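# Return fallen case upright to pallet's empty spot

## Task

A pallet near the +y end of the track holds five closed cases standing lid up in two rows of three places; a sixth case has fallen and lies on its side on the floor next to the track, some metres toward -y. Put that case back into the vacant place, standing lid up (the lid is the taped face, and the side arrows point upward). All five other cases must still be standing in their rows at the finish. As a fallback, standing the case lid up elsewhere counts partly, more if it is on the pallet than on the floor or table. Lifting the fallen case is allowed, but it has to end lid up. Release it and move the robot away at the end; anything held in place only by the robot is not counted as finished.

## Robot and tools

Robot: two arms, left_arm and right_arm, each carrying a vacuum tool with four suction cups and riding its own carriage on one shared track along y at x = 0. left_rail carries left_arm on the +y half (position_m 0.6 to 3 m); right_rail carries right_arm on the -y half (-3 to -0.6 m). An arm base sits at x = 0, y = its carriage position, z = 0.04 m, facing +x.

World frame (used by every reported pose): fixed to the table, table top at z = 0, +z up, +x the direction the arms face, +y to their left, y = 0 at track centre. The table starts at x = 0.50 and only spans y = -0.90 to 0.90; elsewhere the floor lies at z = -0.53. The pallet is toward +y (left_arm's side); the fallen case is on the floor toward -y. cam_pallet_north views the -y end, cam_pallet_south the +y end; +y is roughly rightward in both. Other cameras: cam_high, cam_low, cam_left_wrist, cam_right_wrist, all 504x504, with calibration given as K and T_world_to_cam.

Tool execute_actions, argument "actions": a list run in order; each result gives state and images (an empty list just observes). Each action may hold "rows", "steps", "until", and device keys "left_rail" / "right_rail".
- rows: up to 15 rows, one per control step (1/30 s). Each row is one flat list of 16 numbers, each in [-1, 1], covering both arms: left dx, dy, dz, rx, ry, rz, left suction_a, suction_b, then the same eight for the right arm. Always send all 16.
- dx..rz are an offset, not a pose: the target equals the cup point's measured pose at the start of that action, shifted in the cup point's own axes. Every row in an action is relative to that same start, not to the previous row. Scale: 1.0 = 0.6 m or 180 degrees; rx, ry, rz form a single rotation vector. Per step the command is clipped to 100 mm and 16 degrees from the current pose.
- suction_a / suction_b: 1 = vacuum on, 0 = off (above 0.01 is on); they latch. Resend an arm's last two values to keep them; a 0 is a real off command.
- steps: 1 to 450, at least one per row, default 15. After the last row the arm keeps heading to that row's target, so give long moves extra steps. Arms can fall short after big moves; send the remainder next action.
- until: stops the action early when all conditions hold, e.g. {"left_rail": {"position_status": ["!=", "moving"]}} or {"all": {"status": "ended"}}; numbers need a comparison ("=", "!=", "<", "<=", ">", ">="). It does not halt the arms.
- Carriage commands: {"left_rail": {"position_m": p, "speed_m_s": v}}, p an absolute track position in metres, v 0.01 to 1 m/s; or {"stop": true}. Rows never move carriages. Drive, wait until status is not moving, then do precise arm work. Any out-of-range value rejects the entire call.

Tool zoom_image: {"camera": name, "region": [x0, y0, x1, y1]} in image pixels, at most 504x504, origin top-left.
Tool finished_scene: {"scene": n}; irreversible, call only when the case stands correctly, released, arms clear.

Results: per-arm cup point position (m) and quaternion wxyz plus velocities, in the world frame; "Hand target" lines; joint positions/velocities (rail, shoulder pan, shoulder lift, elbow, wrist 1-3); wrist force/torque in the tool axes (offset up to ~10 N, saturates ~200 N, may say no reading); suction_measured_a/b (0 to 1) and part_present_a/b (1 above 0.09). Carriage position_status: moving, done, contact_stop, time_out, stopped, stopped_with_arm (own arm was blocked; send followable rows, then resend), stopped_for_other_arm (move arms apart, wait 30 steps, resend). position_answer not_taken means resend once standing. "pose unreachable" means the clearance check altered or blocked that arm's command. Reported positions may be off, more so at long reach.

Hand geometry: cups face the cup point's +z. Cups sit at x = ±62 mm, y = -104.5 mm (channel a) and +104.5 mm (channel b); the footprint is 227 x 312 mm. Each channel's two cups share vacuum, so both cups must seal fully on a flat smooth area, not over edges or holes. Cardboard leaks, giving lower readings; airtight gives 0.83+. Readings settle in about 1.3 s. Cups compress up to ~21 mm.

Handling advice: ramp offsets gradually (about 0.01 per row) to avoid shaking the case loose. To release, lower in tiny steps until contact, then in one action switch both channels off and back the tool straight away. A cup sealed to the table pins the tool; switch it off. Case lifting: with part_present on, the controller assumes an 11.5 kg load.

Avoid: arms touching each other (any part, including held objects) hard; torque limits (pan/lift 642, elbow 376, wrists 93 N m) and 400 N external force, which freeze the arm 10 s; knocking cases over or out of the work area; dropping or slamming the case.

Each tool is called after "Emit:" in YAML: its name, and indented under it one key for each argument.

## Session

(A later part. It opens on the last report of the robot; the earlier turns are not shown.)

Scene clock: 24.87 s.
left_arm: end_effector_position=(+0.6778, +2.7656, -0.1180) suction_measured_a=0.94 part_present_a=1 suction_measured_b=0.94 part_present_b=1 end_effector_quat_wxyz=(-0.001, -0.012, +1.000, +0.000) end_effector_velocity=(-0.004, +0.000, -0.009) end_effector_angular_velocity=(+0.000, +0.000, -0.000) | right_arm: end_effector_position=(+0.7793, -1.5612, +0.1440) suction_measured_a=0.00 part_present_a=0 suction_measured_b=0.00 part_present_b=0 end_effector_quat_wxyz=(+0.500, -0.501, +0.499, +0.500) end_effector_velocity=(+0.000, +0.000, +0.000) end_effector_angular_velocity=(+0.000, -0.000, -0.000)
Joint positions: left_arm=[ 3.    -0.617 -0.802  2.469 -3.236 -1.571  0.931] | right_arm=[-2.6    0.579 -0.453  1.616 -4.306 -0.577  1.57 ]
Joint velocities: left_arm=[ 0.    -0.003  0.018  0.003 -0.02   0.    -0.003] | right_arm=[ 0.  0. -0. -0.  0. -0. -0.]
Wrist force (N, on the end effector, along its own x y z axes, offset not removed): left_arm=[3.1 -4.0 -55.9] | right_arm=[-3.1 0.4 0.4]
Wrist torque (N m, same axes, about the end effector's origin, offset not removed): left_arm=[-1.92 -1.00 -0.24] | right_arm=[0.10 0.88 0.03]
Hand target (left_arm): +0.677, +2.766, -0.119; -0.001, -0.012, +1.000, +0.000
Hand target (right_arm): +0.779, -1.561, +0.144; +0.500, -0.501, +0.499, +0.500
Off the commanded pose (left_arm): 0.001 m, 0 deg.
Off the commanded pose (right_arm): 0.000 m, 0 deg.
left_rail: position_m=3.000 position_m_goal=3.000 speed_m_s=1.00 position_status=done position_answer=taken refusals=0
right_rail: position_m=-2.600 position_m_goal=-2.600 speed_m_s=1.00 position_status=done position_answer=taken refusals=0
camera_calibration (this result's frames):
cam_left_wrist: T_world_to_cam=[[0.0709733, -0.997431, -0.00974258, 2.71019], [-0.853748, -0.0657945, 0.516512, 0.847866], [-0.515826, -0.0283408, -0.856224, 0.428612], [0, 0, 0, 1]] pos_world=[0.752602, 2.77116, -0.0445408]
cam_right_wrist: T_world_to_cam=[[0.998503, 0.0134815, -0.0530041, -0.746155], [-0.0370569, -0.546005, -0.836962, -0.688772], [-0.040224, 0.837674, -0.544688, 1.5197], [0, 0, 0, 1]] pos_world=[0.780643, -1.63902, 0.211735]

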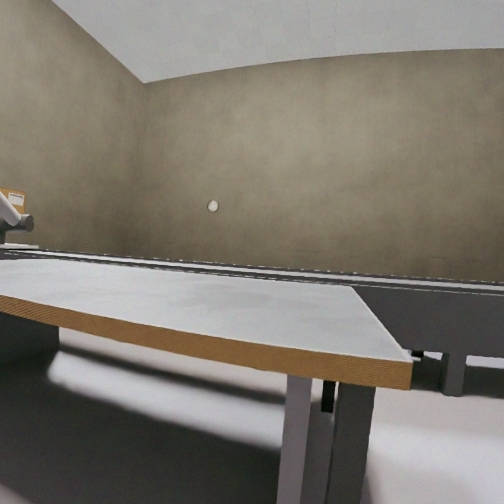

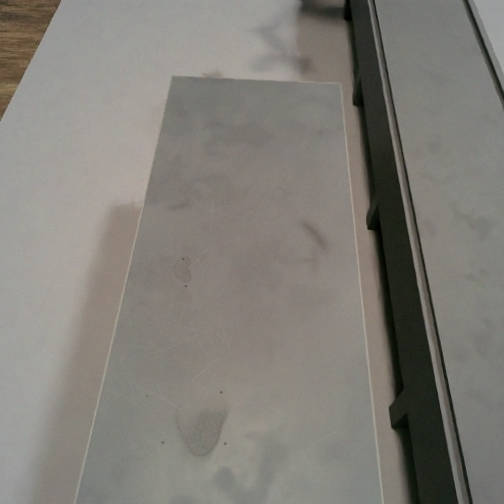

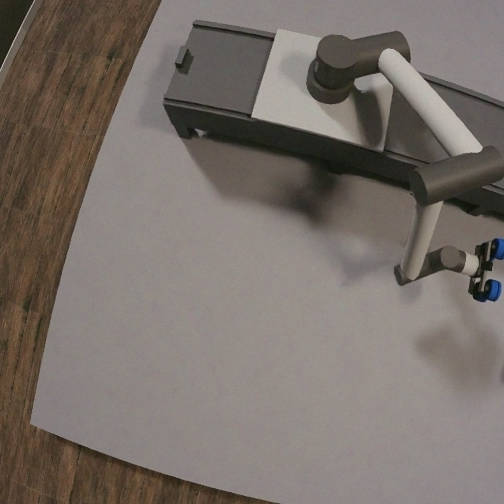

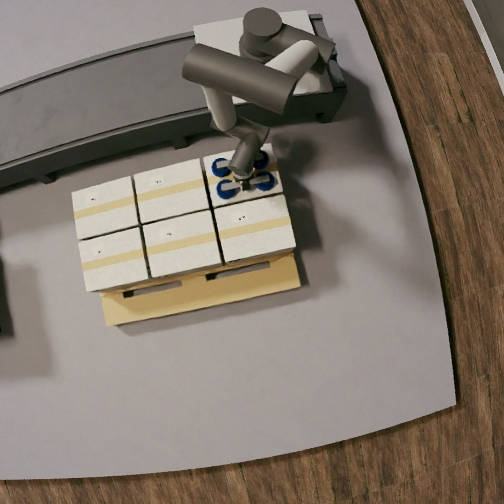

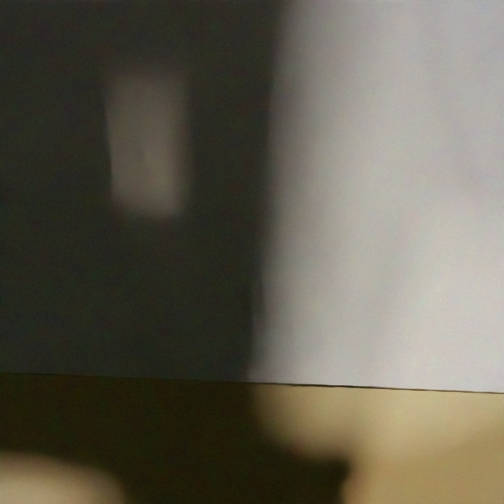

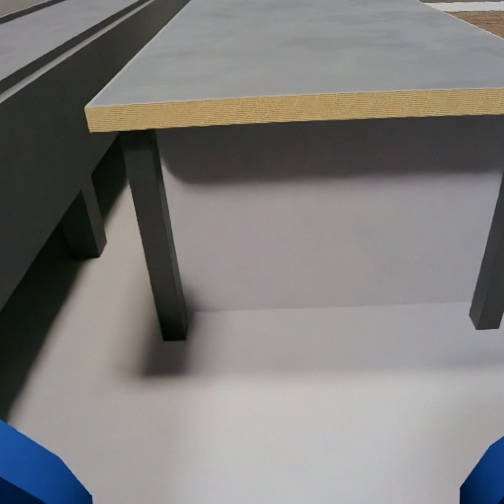

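Emit:
execute_actions:
  actions:
    - {"rows":[[0,0,0.006,0,0,0,1,1,0,0,0,0,0,0,0,0]],"steps":6}

Scene clock: 25.10 s.
left_arm: end_effector_position=(+0.6775, +2.7656, -0.1208) suction_measured_a=0.94 part_present_a=1 suction_measured_b=0.94 part_present_b=1 end_effector_quat_wxyz=(-0.001, -0.012, +1.000, +0.000) end_effector_velocity=(+0.001, -0.001, -0.008) end_effector_angular_velocity=(-0.000, -0.000, +0.000) | right_arm: end_effector_position=(+0.7793, -1.5612, +0.1440) suction_measured_a=0.00 part_present_a=0 suction_measured_b=0.00 part_present_b=0 end_effector_quat_wxyz=(+0.500, -0.501, +0.499, +0.500) end_effector_velocity=(-0.000, -0.000, -0.000) end_effector_angular_velocity=(-0.000, +0.000, +0.000)
Joint positions: left_arm=[ 3.    -0.617 -0.797  2.468 -3.24  -1.571  0.931] | right_arm=[-2.6    0.579 -0.453  1.616 -4.306 -0.577  1.57 ]
Joint velocities: left_arm=[ 0.     0.     0.014 -0.003 -0.011 -0.    -0.   ] | right_arm=[ 0. -0.  0. -0.  0.  0.  0.]
Wrist force (N, on the end effector, along its own x y z axes, offset not removed): left_arm=[6.3 -8.4 -55.0] | right_arm=[-0.1 0.2 1.3]
Wrist torque (N m, same axes, about the end effector's origin, offset not removed): left_arm=[-2.39 -1.55 -0.40] | right_arm=[0.05 0.60 0.03]
Hand target (left_arm): +0.678, +2.766, -0.122; -0.001, -0.012, +1.000, +0.000
Hand target (right_arm): +0.779, -1.561, +0.144; +0.500, -0.501, +0.499, +0.500
Off the commanded pose (left_arm): 0.001 m, 0 deg.
Off the commanded pose (right_arm): 0.000 m, 0 deg.
left_rail: position_m=3.000 position_m_goal=3.000 speed_m_s=1.00 position_status=done position_answer=taken refusals=0
right_rail: position_m=-2.600 position_m_goal=-2.600 speed_m_s=1.00 position_status=done position_answer=taken refusals=0
camera_calibration (this result's frames):
cam_left_wrist: T_world_to_cam=[[0.070973, -0.99743, -0.00985352, 2.71019], [-0.853675, -0.0658477, 0.516627, 0.849217], [-0.515948, -0.0282549, -0.856154, 0.425968], [0, 0, 0, 1]] pos_world=[0.752382, 2.77117, -0.0473292]
cam_right_wrist: T_world_to_cam=[[0.998503, 0.0134815, -0.0530041, -0.746155], [-0.0370569, -0.546005, -0.836962, -0.688772], [-0.040224, 0.837674, -0.544688, 1.5197], [0, 0, 0, 1]] pos_world=[0.780643, -1.63902, 0.211735]

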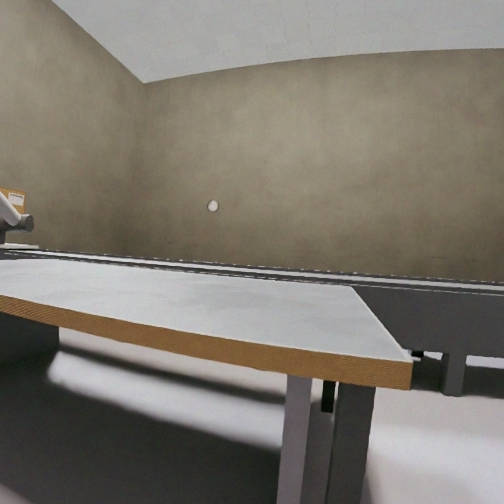

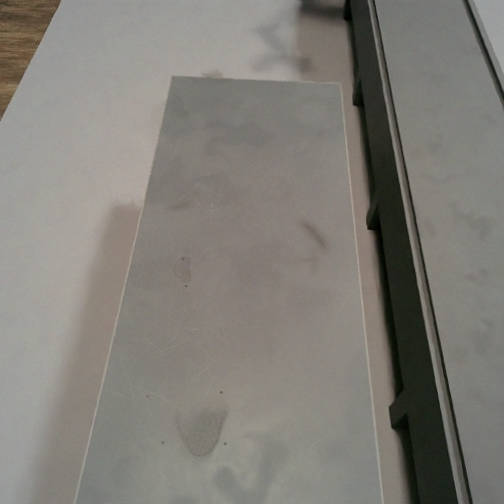

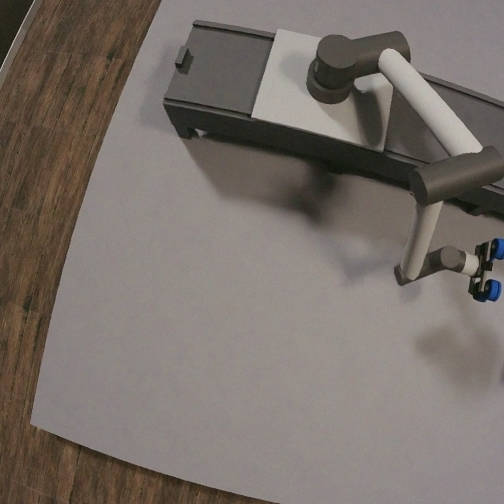

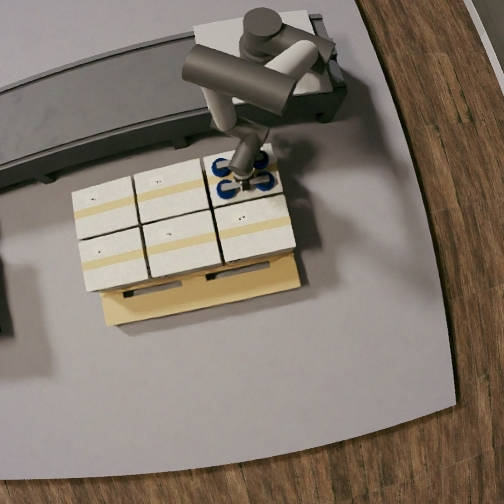

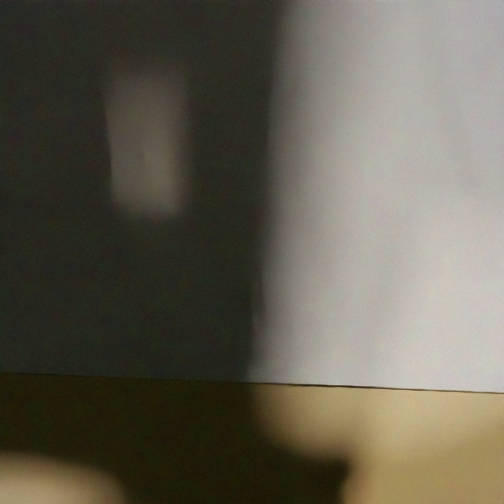

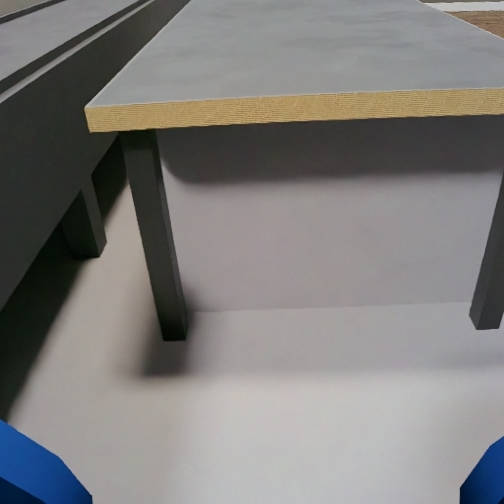

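Emit:
execute_actions:
  actions:
    - {"rows":[[0,0,0.005,0,0,0,1,1,0,0,0,0,0,0,0,0]],"steps":6}

Scene clock: 25.33 s.
left_arm: end_effector_position=(+0.6775, +2.7656, -0.1231) suction_measured_a=0.94 part_present_a=1 suction_measured_b=0.94 part_present_b=1 end_effector_quat_wxyz=(-0.001, -0.012, +1.000, +0.000) end_effector_velocity=(-0.000, +0.000, -0.006) end_effector_angular_velocity=(+0.000, +0.000, -0.000) | right_arm: end_effector_position=(+0.7793, -1.5612, +0.1440) suction_measured_a=0.00 part_present_a=0 suction_measured_b=0.00 part_present_b=0 end_effector_quat_wxyz=(+0.500, -0.501, +0.499, +0.500) end_effector_velocity=(-0.000, +0.000, -0.000) end_effector_angular_velocity=(+0.000, -0.000, +0.000)
Joint positions: left_arm=[ 3.    -0.617 -0.793  2.467 -3.244 -1.571  0.931] | right_arm=[-2.6    0.579 -0.453  1.616 -4.306 -0.577  1.57 ]
Joint velocities: left_arm=[ 0.    -0.     0.012 -0.002 -0.01   0.     0.   ] | right_arm=[ 0. -0.  0. -0.  0.  0. -0.]
Wrist force (N, on the end effector, along its own x y z axes, offset not removed): left_arm=[4.3 -8.0 -61.1] | right_arm=[1.0 2.8 2.1]
Wrist torque (N m, same axes, about the end effector's origin, offset not removed): left_arm=[-2.51 -1.21 -0.48] | right_arm=[0.35 0.47 0.22]
Hand target (left_arm): +0.678, +2.766, -0.124; -0.001, -0.012, +1.000, +0.000
Hand target (right_arm): +0.779, -1.561, +0.144; +0.500, -0.501, +0.499, +0.500
Off the commanded pose (left_arm): 0.001 m, 0 deg.
Off the commanded pose (right_arm): 0.000 m, 0 deg.
left_rail: position_m=3.000 position_m_goal=3.000 speed_m_s=1.00 position_status=done position_answer=taken refusals=0
right_rail: position_m=-2.600 position_m_goal=-2.600 speed_m_s=1.00 position_status=done position_answer=taken refusals=0
camera_calibration (this result's frames):
cam_left_wrist: T_world_to_cam=[[0.0709727, -0.997429, -0.00987178, 2.71016], [-0.853663, -0.0658563, 0.516646, 0.850425], [-0.515968, -0.0282406, -0.856142, 0.423965], [0, 0, 0, 1]] pos_world=[0.752381, 2.77118, -0.0496398]
cam_right_wrist: T_world_to_cam=[[0.998503, 0.0134816, -0.0530042, -0.746155], [-0.0370569, -0.546005, -0.836962, -0.688772], [-0.0402241, 0.837674, -0.544688, 1.5197], [0, 0, 0, 1]] pos_world=[0.780643, -1.63902, 0.211735]

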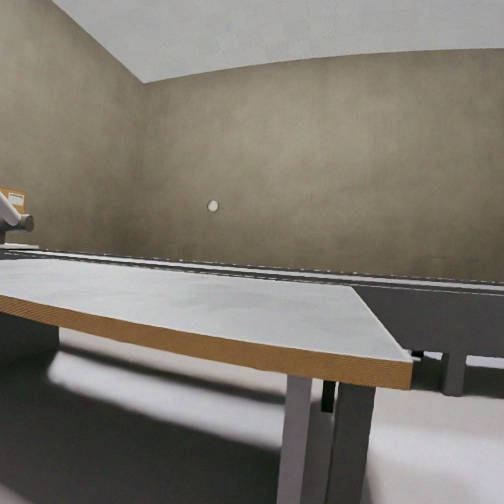

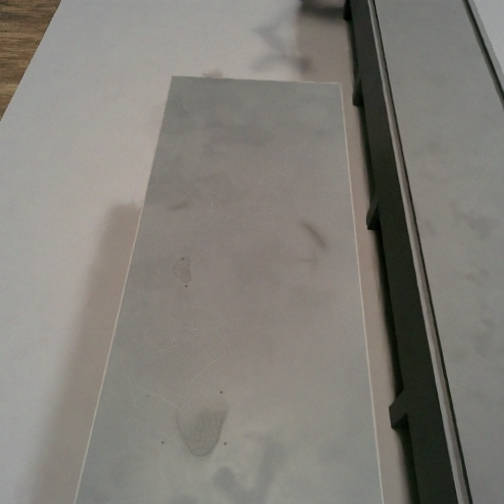

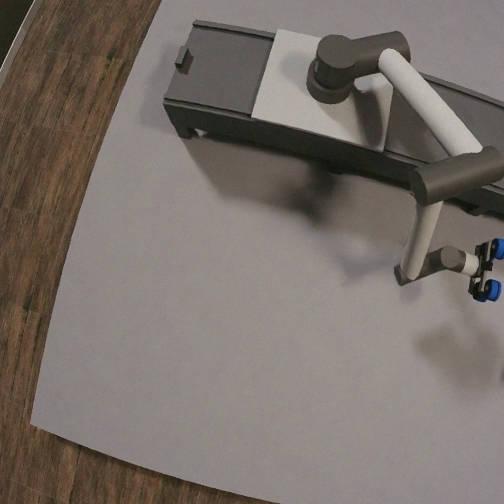

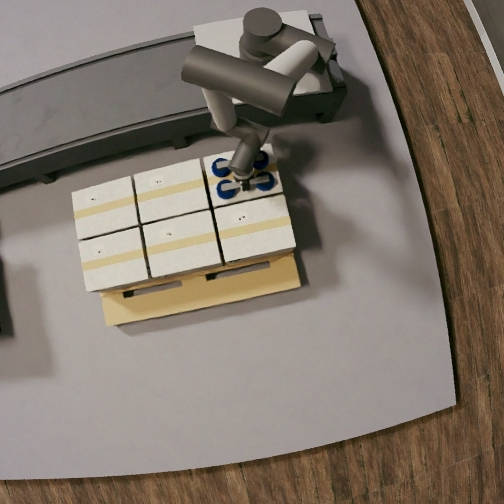

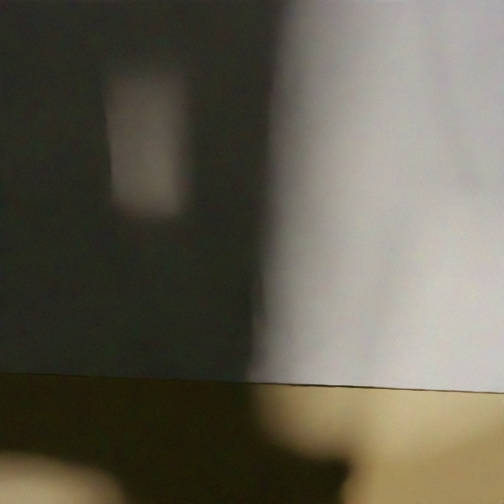

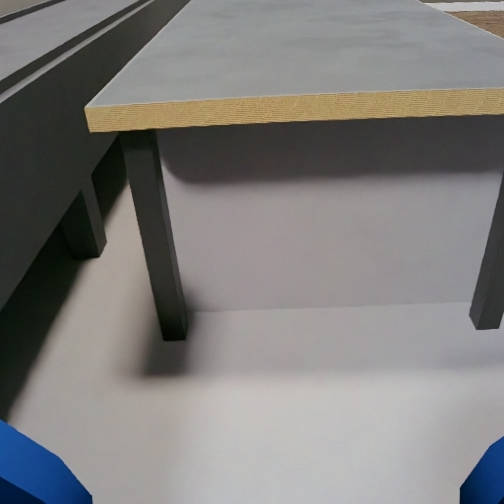

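Emit:
execute_actions:
  actions:
    - {"rows":[[0,0,0.005,0,0,0,1,1,0,0,0,0,0,0,0,0]],"steps":6}

Scene clock: 25.57 s.
left_arm: end_effector_position=(+0.6775, +2.7656, -0.1254) suction_measured_a=0.94 part_present_a=1 suction_measured_b=0.94 part_present_b=1 end_effector_quat_wxyz=(-0.001, -0.012, +1.000, +0.000) end_effector_velocity=(-0.000, +0.000, -0.007) end_effector_angular_velocity=(+0.000, +0.000, -0.000) | right_arm: end_effector_position=(+0.7793, -1.5612, +0.1440) suction_measured_a=0.00 part_present_a=0 suction_measured_b=0.00 part_present_b=0 end_effector_quat_wxyz=(+0.500, -0.501, +0.499, +0.500) end_effector_velocity=(+0.000, -0.000, +0.000) end_effector_angular_velocity=(+0.000, -0.000, +0.000)
Joint positions: left_arm=[ 3.    -0.617 -0.788  2.467 -3.247 -1.571  0.931] | right_arm=[-2.6    0.579 -0.453  1.616 -4.306 -0.577  1.57 ]
Joint velocities: left_arm=[ 0.     0.     0.012 -0.002 -0.01  -0.     0.   ] | right_arm=[ 0. -0. -0.  0. -0.  0.  0.]
Wrist force (N, on the end effector, along its own x y z axes, offset not removed): left_arm=[6.1 -8.2 -59.2] | right_arm=[-1.2 0.9 2.6]
Wrist torque (N m, same axes, about the end effector's origin, offset not removed): left_arm=[-2.43 -1.73 -0.43] | right_arm=[0.14 0.59 0.28]
Hand target (left_arm): +0.678, +2.766, -0.126; -0.001, -0.012, +1.000, +0.000
Hand target (right_arm): +0.779, -1.561, +0.144; +0.500, -0.501, +0.499, +0.500
Off the commanded pose (left_arm): 0.001 m, 0 deg.
Off the commanded pose (right_arm): 0.000 m, 0 deg.
left_rail: position_m=3.000 position_m_goal=3.000 speed_m_s=1.00 position_status=done position_answer=taken refusals=0
right_rail: position_m=-2.600 position_m_goal=-2.600 speed_m_s=1.00 position_status=done position_answer=taken refusals=0
camera_calibration (this result's frames):
cam_left_wrist: T_world_to_cam=[[0.0709728, -0.997429, -0.00989122, 2.71015], [-0.85365, -0.0658657, 0.516666, 0.851615], [-0.515989, -0.0282256, -0.85613, 0.421974], [0, 0, 0, 1]] pos_world=[0.752368, 2.77119, -0.0519287]
cam_right_wrist: T_world_to_cam=[[0.998503, 0.0134815, -0.0530043, -0.746155], [-0.0370571, -0.546005, -0.836962, -0.688772], [-0.0402241, 0.837674, -0.544688, 1.5197], [0, 0, 0, 1]] pos_world=[0.780643, -1.63902, 0.211735]

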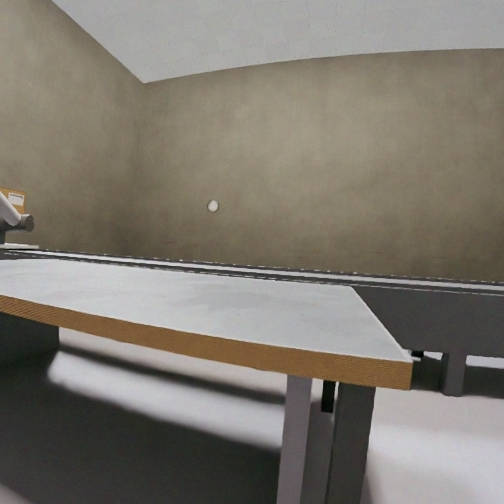

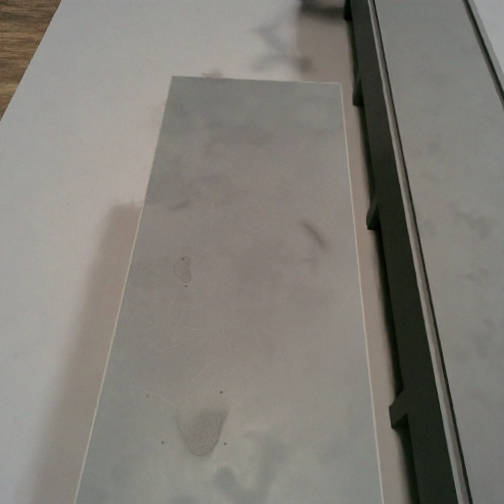

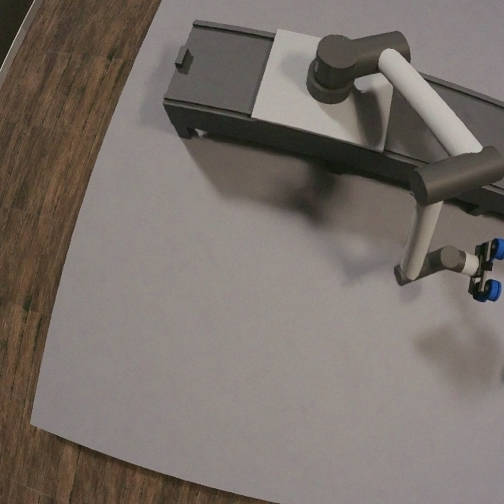

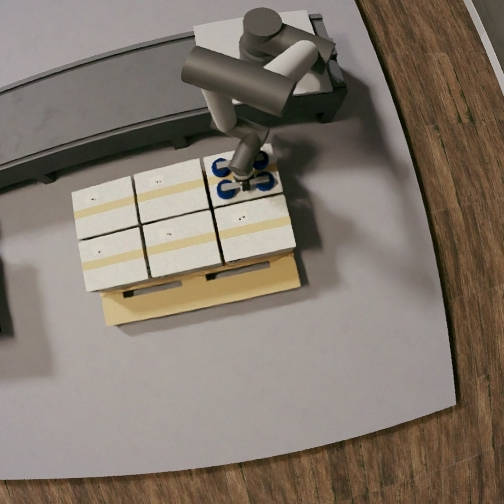

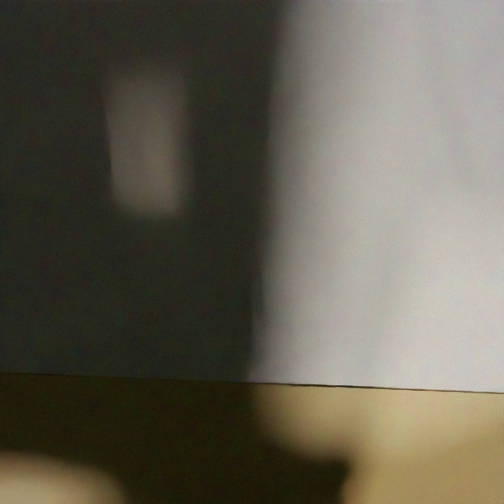

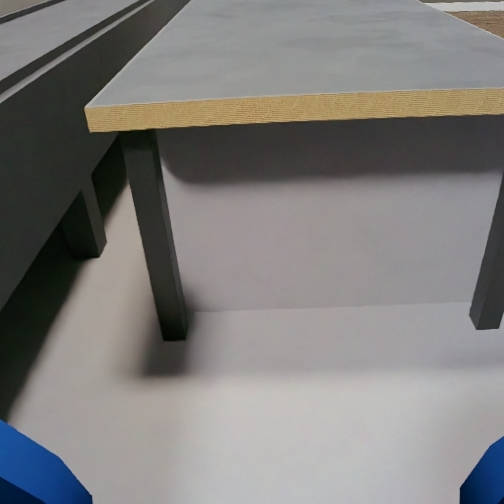

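Emit:
execute_actions:
  actions:
    - {"rows":[[0,0,0.004,0,0,0,1,1,0,0,0,0,0,0,0,0]],"steps":6}

Scene clock: 35.80 s.
left_arm: end_effector_position=(+0.6774, +2.7657, -0.1258) suction_measured_a=0.94 part_present_a=1 suction_measured_b=0.94 part_present_b=1 end_effector_quat_wxyz=(-0.000, -0.012, +1.000, -0.000) end_effector_velocity=(+0.000, +0.000, +0.000) end_effector_angular_velocity=(+0.000, -0.000, +0.000) | right_arm: end_effector_position=(+0.7793, -1.5612, +0.1440) suction_measured_a=0.00 part_present_a=0 suction_measured_b=0.00 part_present_b=0 end_effector_quat_wxyz=(+0.500, -0.501, +0.499, +0.500) end_effector_velocity=(+0.000, -0.000, -0.000) end_effector_angular_velocity=(-0.000, +0.000, -0.000)
Joint positions: left_arm=[ 3.    -0.617 -0.787  2.468 -3.252 -1.571  0.931] | right_arm=[-2.6    0.579 -0.453  1.616 -4.306 -0.577  1.57 ]
Joint velocities: left_arm=[ 0. -0. -0. -0. -0.  0. -0.] | right_arm=[ 0. -0.  0. -0.  0.  0. -0.]
Wrist force (N, on the end effector, along its own x y z axes, offset not removed): left_arm=[3.0 -9.9 -61.3] | right_arm=[-0.3 -1.2 4.7]
Wrist torque (N m, same axes, about the end effector's origin, offset not removed): left_arm=[-3.07 -1.14 -0.50] | right_arm=[-0.07 0.42 0.26]
Hand target (left_arm): +0.677, +2.766, -0.126; -0.000, -0.012, +1.000, -0.000
Hand target (right_arm): +0.779, -1.561, +0.144; +0.500, -0.501, +0.499, +0.500
Off the commanded pose (left_arm): 0.002 m, 0 deg.
Off the commanded pose (right_arm): 0.000 m, 0 deg.
FORCE FAULT: contact force on the left arm reached its limit, and that arm stopped for 10 seconds. The contact can be on any part of that arm, not only on its tool. That arm's remaining commands of this call were not run. That arm holds still and accepts commands again. Move the arm away from the contact; if what it grips holds it there, let go first. Pushing or pulling that hard again can fault the arm again.
left_rail: position_m=3.000 position_m_goal=3.000 speed_m_s=1.00 position_status=done position_answer=taken refusals=0
right_rail: position_m=-2.600 position_m_goal=-2.600 speed_m_s=1.00 position_status=done position_answer=taken refusals=0
camera_calibration (this result's frames):
cam_left_wrist: T_world_to_cam=[[0.0709888, -0.997441, -0.00849524, 2.71045], [-0.854568, -0.0652086, 0.51523, 0.850349], [-0.514466, -0.0293158, -0.85701, 0.42341], [0, 0, 0, 1]] pos_world=[0.7521, 2.77137, -0.052233]
cam_right_wrist: T_world_to_cam=[[0.998503, 0.0134816, -0.0530041, -0.746155], [-0.0370568, -0.546004, -0.836962, -0.688772], [-0.0402241, 0.837674, -0.544688, 1.5197], [0, 0, 0, 1]] pos_world=[0.780643, -1.63902, 0.211735]

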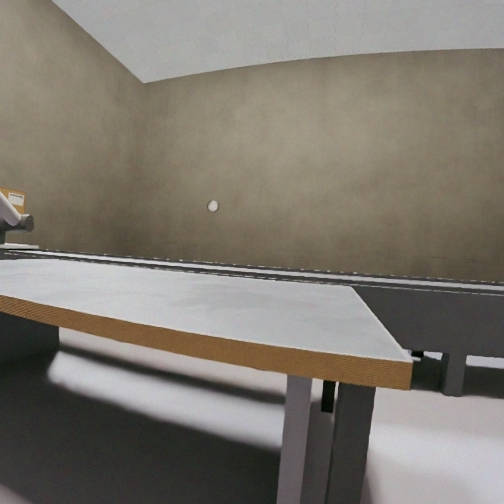

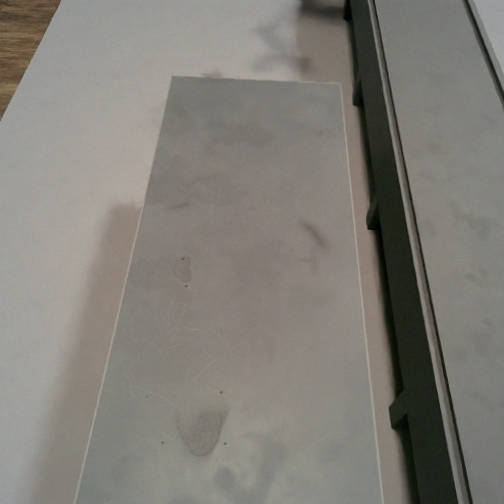

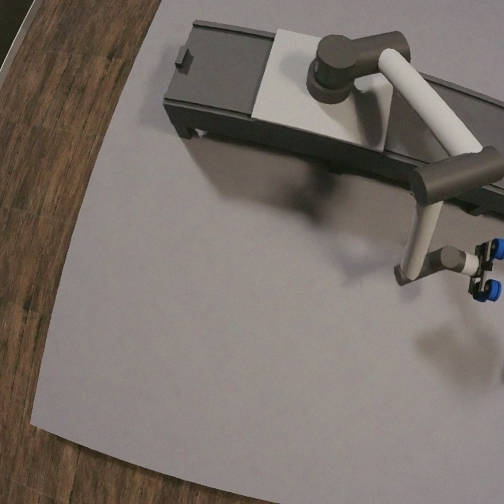

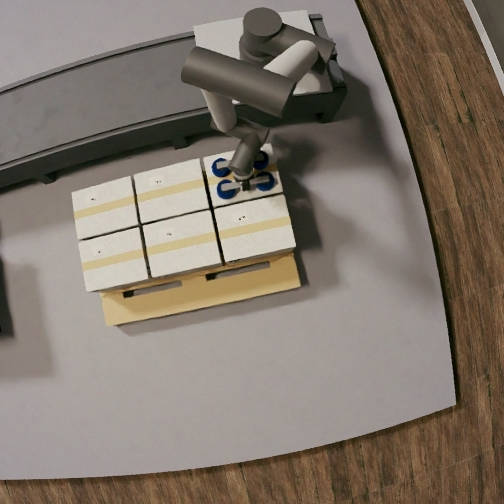

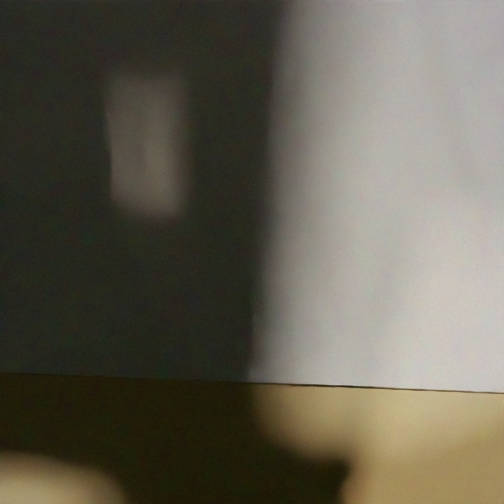

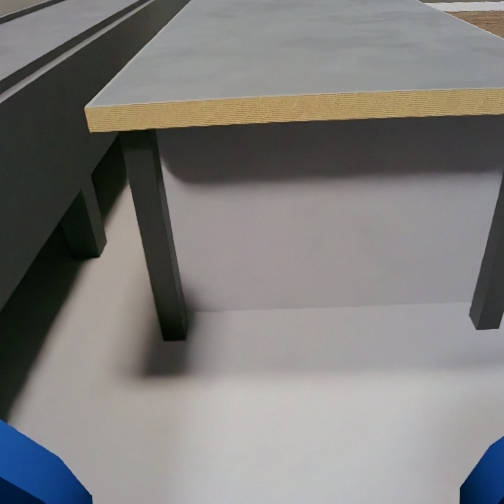

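Emit:
execute_actions:
  actions:
    - {"rows":[[0,0,-0.006,0,0,0,0,0,0,0,0,0,0,0,0,0],[0,0,-0.012,0,0,0,0,0,0,0,0,0,0,0,0,0],[0,0,-0.018,0,0,0,0,0,0,0,0,0,0,0,0,0],[0,0,-0.024,0,0,0,0,0,0,0,0,0,0,0,0,0],[0,0,-0.03,0,0,0,0,0,0,0,0,0,0,0,0,0],[0,0,-0.036,0,0,0,0,0,0,0,0,0,0,0,0,0],[0,0,-0.044,0,0,0,0,0,0,0,0,0,0,0,0,0],[0,0,-0.055,0,0,0,0,0,0,0,0,0,0,0,0,0],[0,0,-0.07,0,0,0,0,0,0,0,0,0,0,0,0,0],[0,0,-0.09,0,0,0,0,0,0,0,0,0,0,0,0,0],[0,0,-0.12,0,0,0,0,0,0,0,0,0,0,0,0,0],[0,0,-0.16,0,0,0,0,0,0,0,0,0,0,0,0,0],[0,0,-0.5,0,0,0,0,0,0,0,0,0,0,0,0,0]],"steps":36}

Scene clock: 37.13 s.
left_arm: end_effector_position=(+0.6778, +2.7663, +0.1710) suction_measured_a=0.00 part_present_a=0 suction_measured_b=0.00 part_present_b=0 end_effector_quat_wxyz=(+0.001, -0.012, +1.000, -0.001) end_effector_velocity=(-0.002, -0.001, +0.029) end_effector_angular_velocity=(+0.013, +0.021, +0.000) | right_arm: end_effector_position=(+0.7793, -1.5612, +0.1440) suction_measured_a=0.00 part_present_a=0 suction_measured_b=0.00 part_present_b=0 end_effector_quat_wxyz=(+0.500, -0.501, +0.499, +0.500) end_effector_velocity=(+0.000, +0.000, +0.000) end_effector_angular_velocity=(+0.000, -0.000, +0.000)
Joint positions: left_arm=[ 3.    -0.616 -1.328  2.443 -2.689 -1.571  0.932] | right_arm=[-2.6    0.579 -0.453  1.616 -4.306 -0.577  1.57 ]
Joint velocities: left_arm=[ 0.    -0.002 -0.049 -0.023  0.097 -0.002 -0.002] | right_arm=[ 0.  0. -0.  0.  0.  0.  0.]
Wrist force (N, on the end effector, along its own x y z axes, offset not removed): left_arm=[8.7 -7.6 -1.2] | right_arm=[0.5 2.0 2.7]
Wrist torque (N m, same axes, about the end effector's origin, offset not removed): left_arm=[-0.74 -1.50 -0.41] | right_arm=[0.24 0.49 0.07]
Hand target (left_arm): +0.678, +2.766, +0.174; +0.000, -0.012, +1.000, -0.000
Hand target (right_arm): +0.779, -1.561, +0.144; +0.500, -0.501, +0.499, +0.500
Off the commanded pose (left_arm): 0.003 m, 0 deg.
Off the commanded pose (right_arm): 0.000 m, 0 deg.
left_rail: position_m=3.000 position_m_goal=3.000 speed_m_s=1.00 position_status=done position_answer=taken refusals=0
right_rail: position_m=-2.600 position_m_goal=-2.600 speed_m_s=1.00 position_status=done position_answer=taken refusals=0
camera_calibration (this result's frames):
cam_left_wrist: T_world_to_cam=[[0.0710392, -0.99745, -0.00681937, 2.71325], [-0.85583, -0.0644617, 0.513225, 0.696965], [-0.512356, -0.0306229, -0.858227, 0.680422], [0, 0, 0, 1]] pos_world=[0.752355, 2.7721, 0.24476]
cam_right_wrist: T_world_to_cam=[[0.998503, 0.0134816, -0.0530043, -0.746155], [-0.0370571, -0.546005, -0.836962, -0.688772], [-0.0402242, 0.837674, -0.544688, 1.5197], [0, 0, 0, 1]] pos_world=[0.780643, -1.63902, 0.211735]

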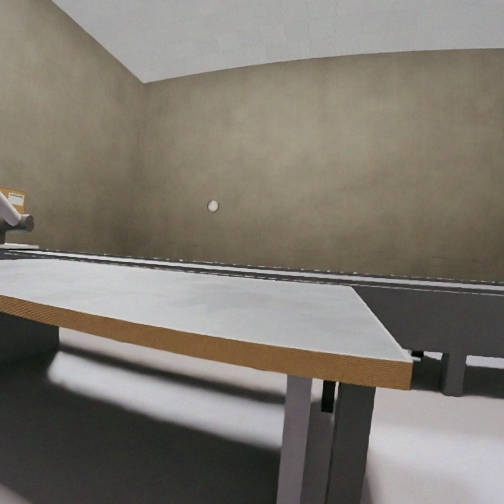

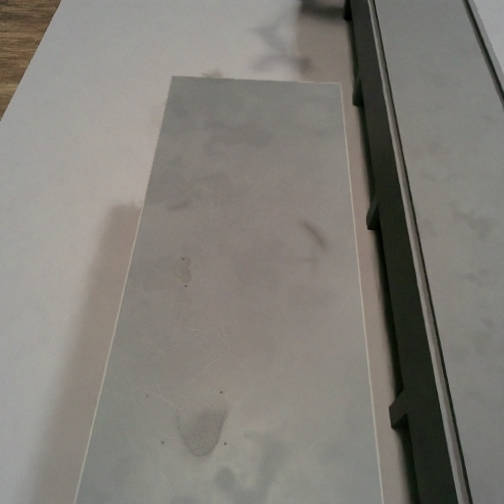

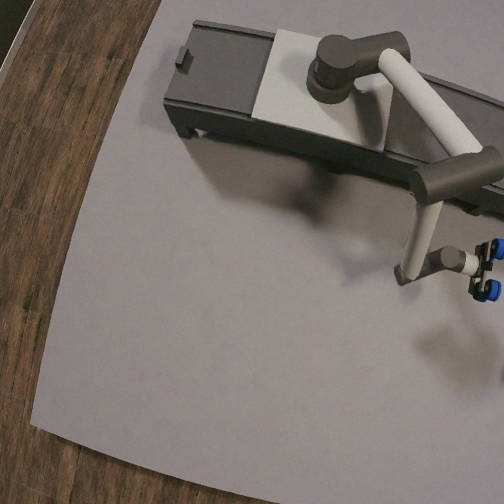

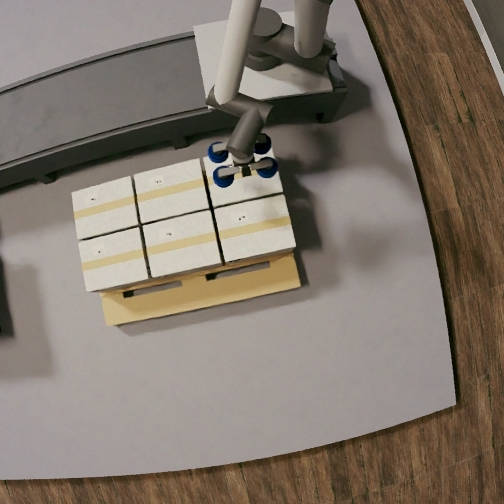

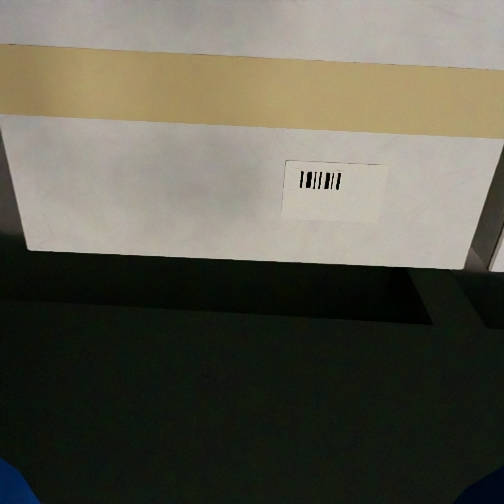

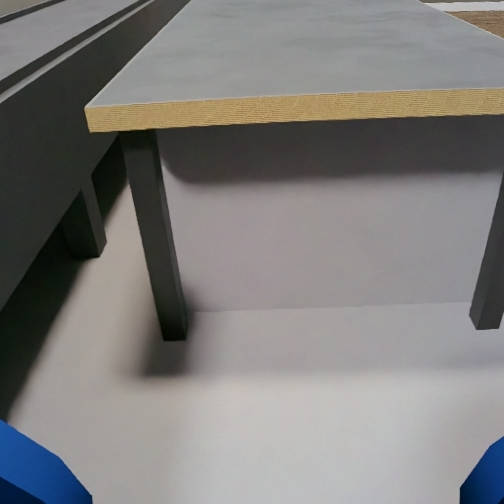

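Emit:
finished_scene:
  scene: 1

The scene is finished: the task was done.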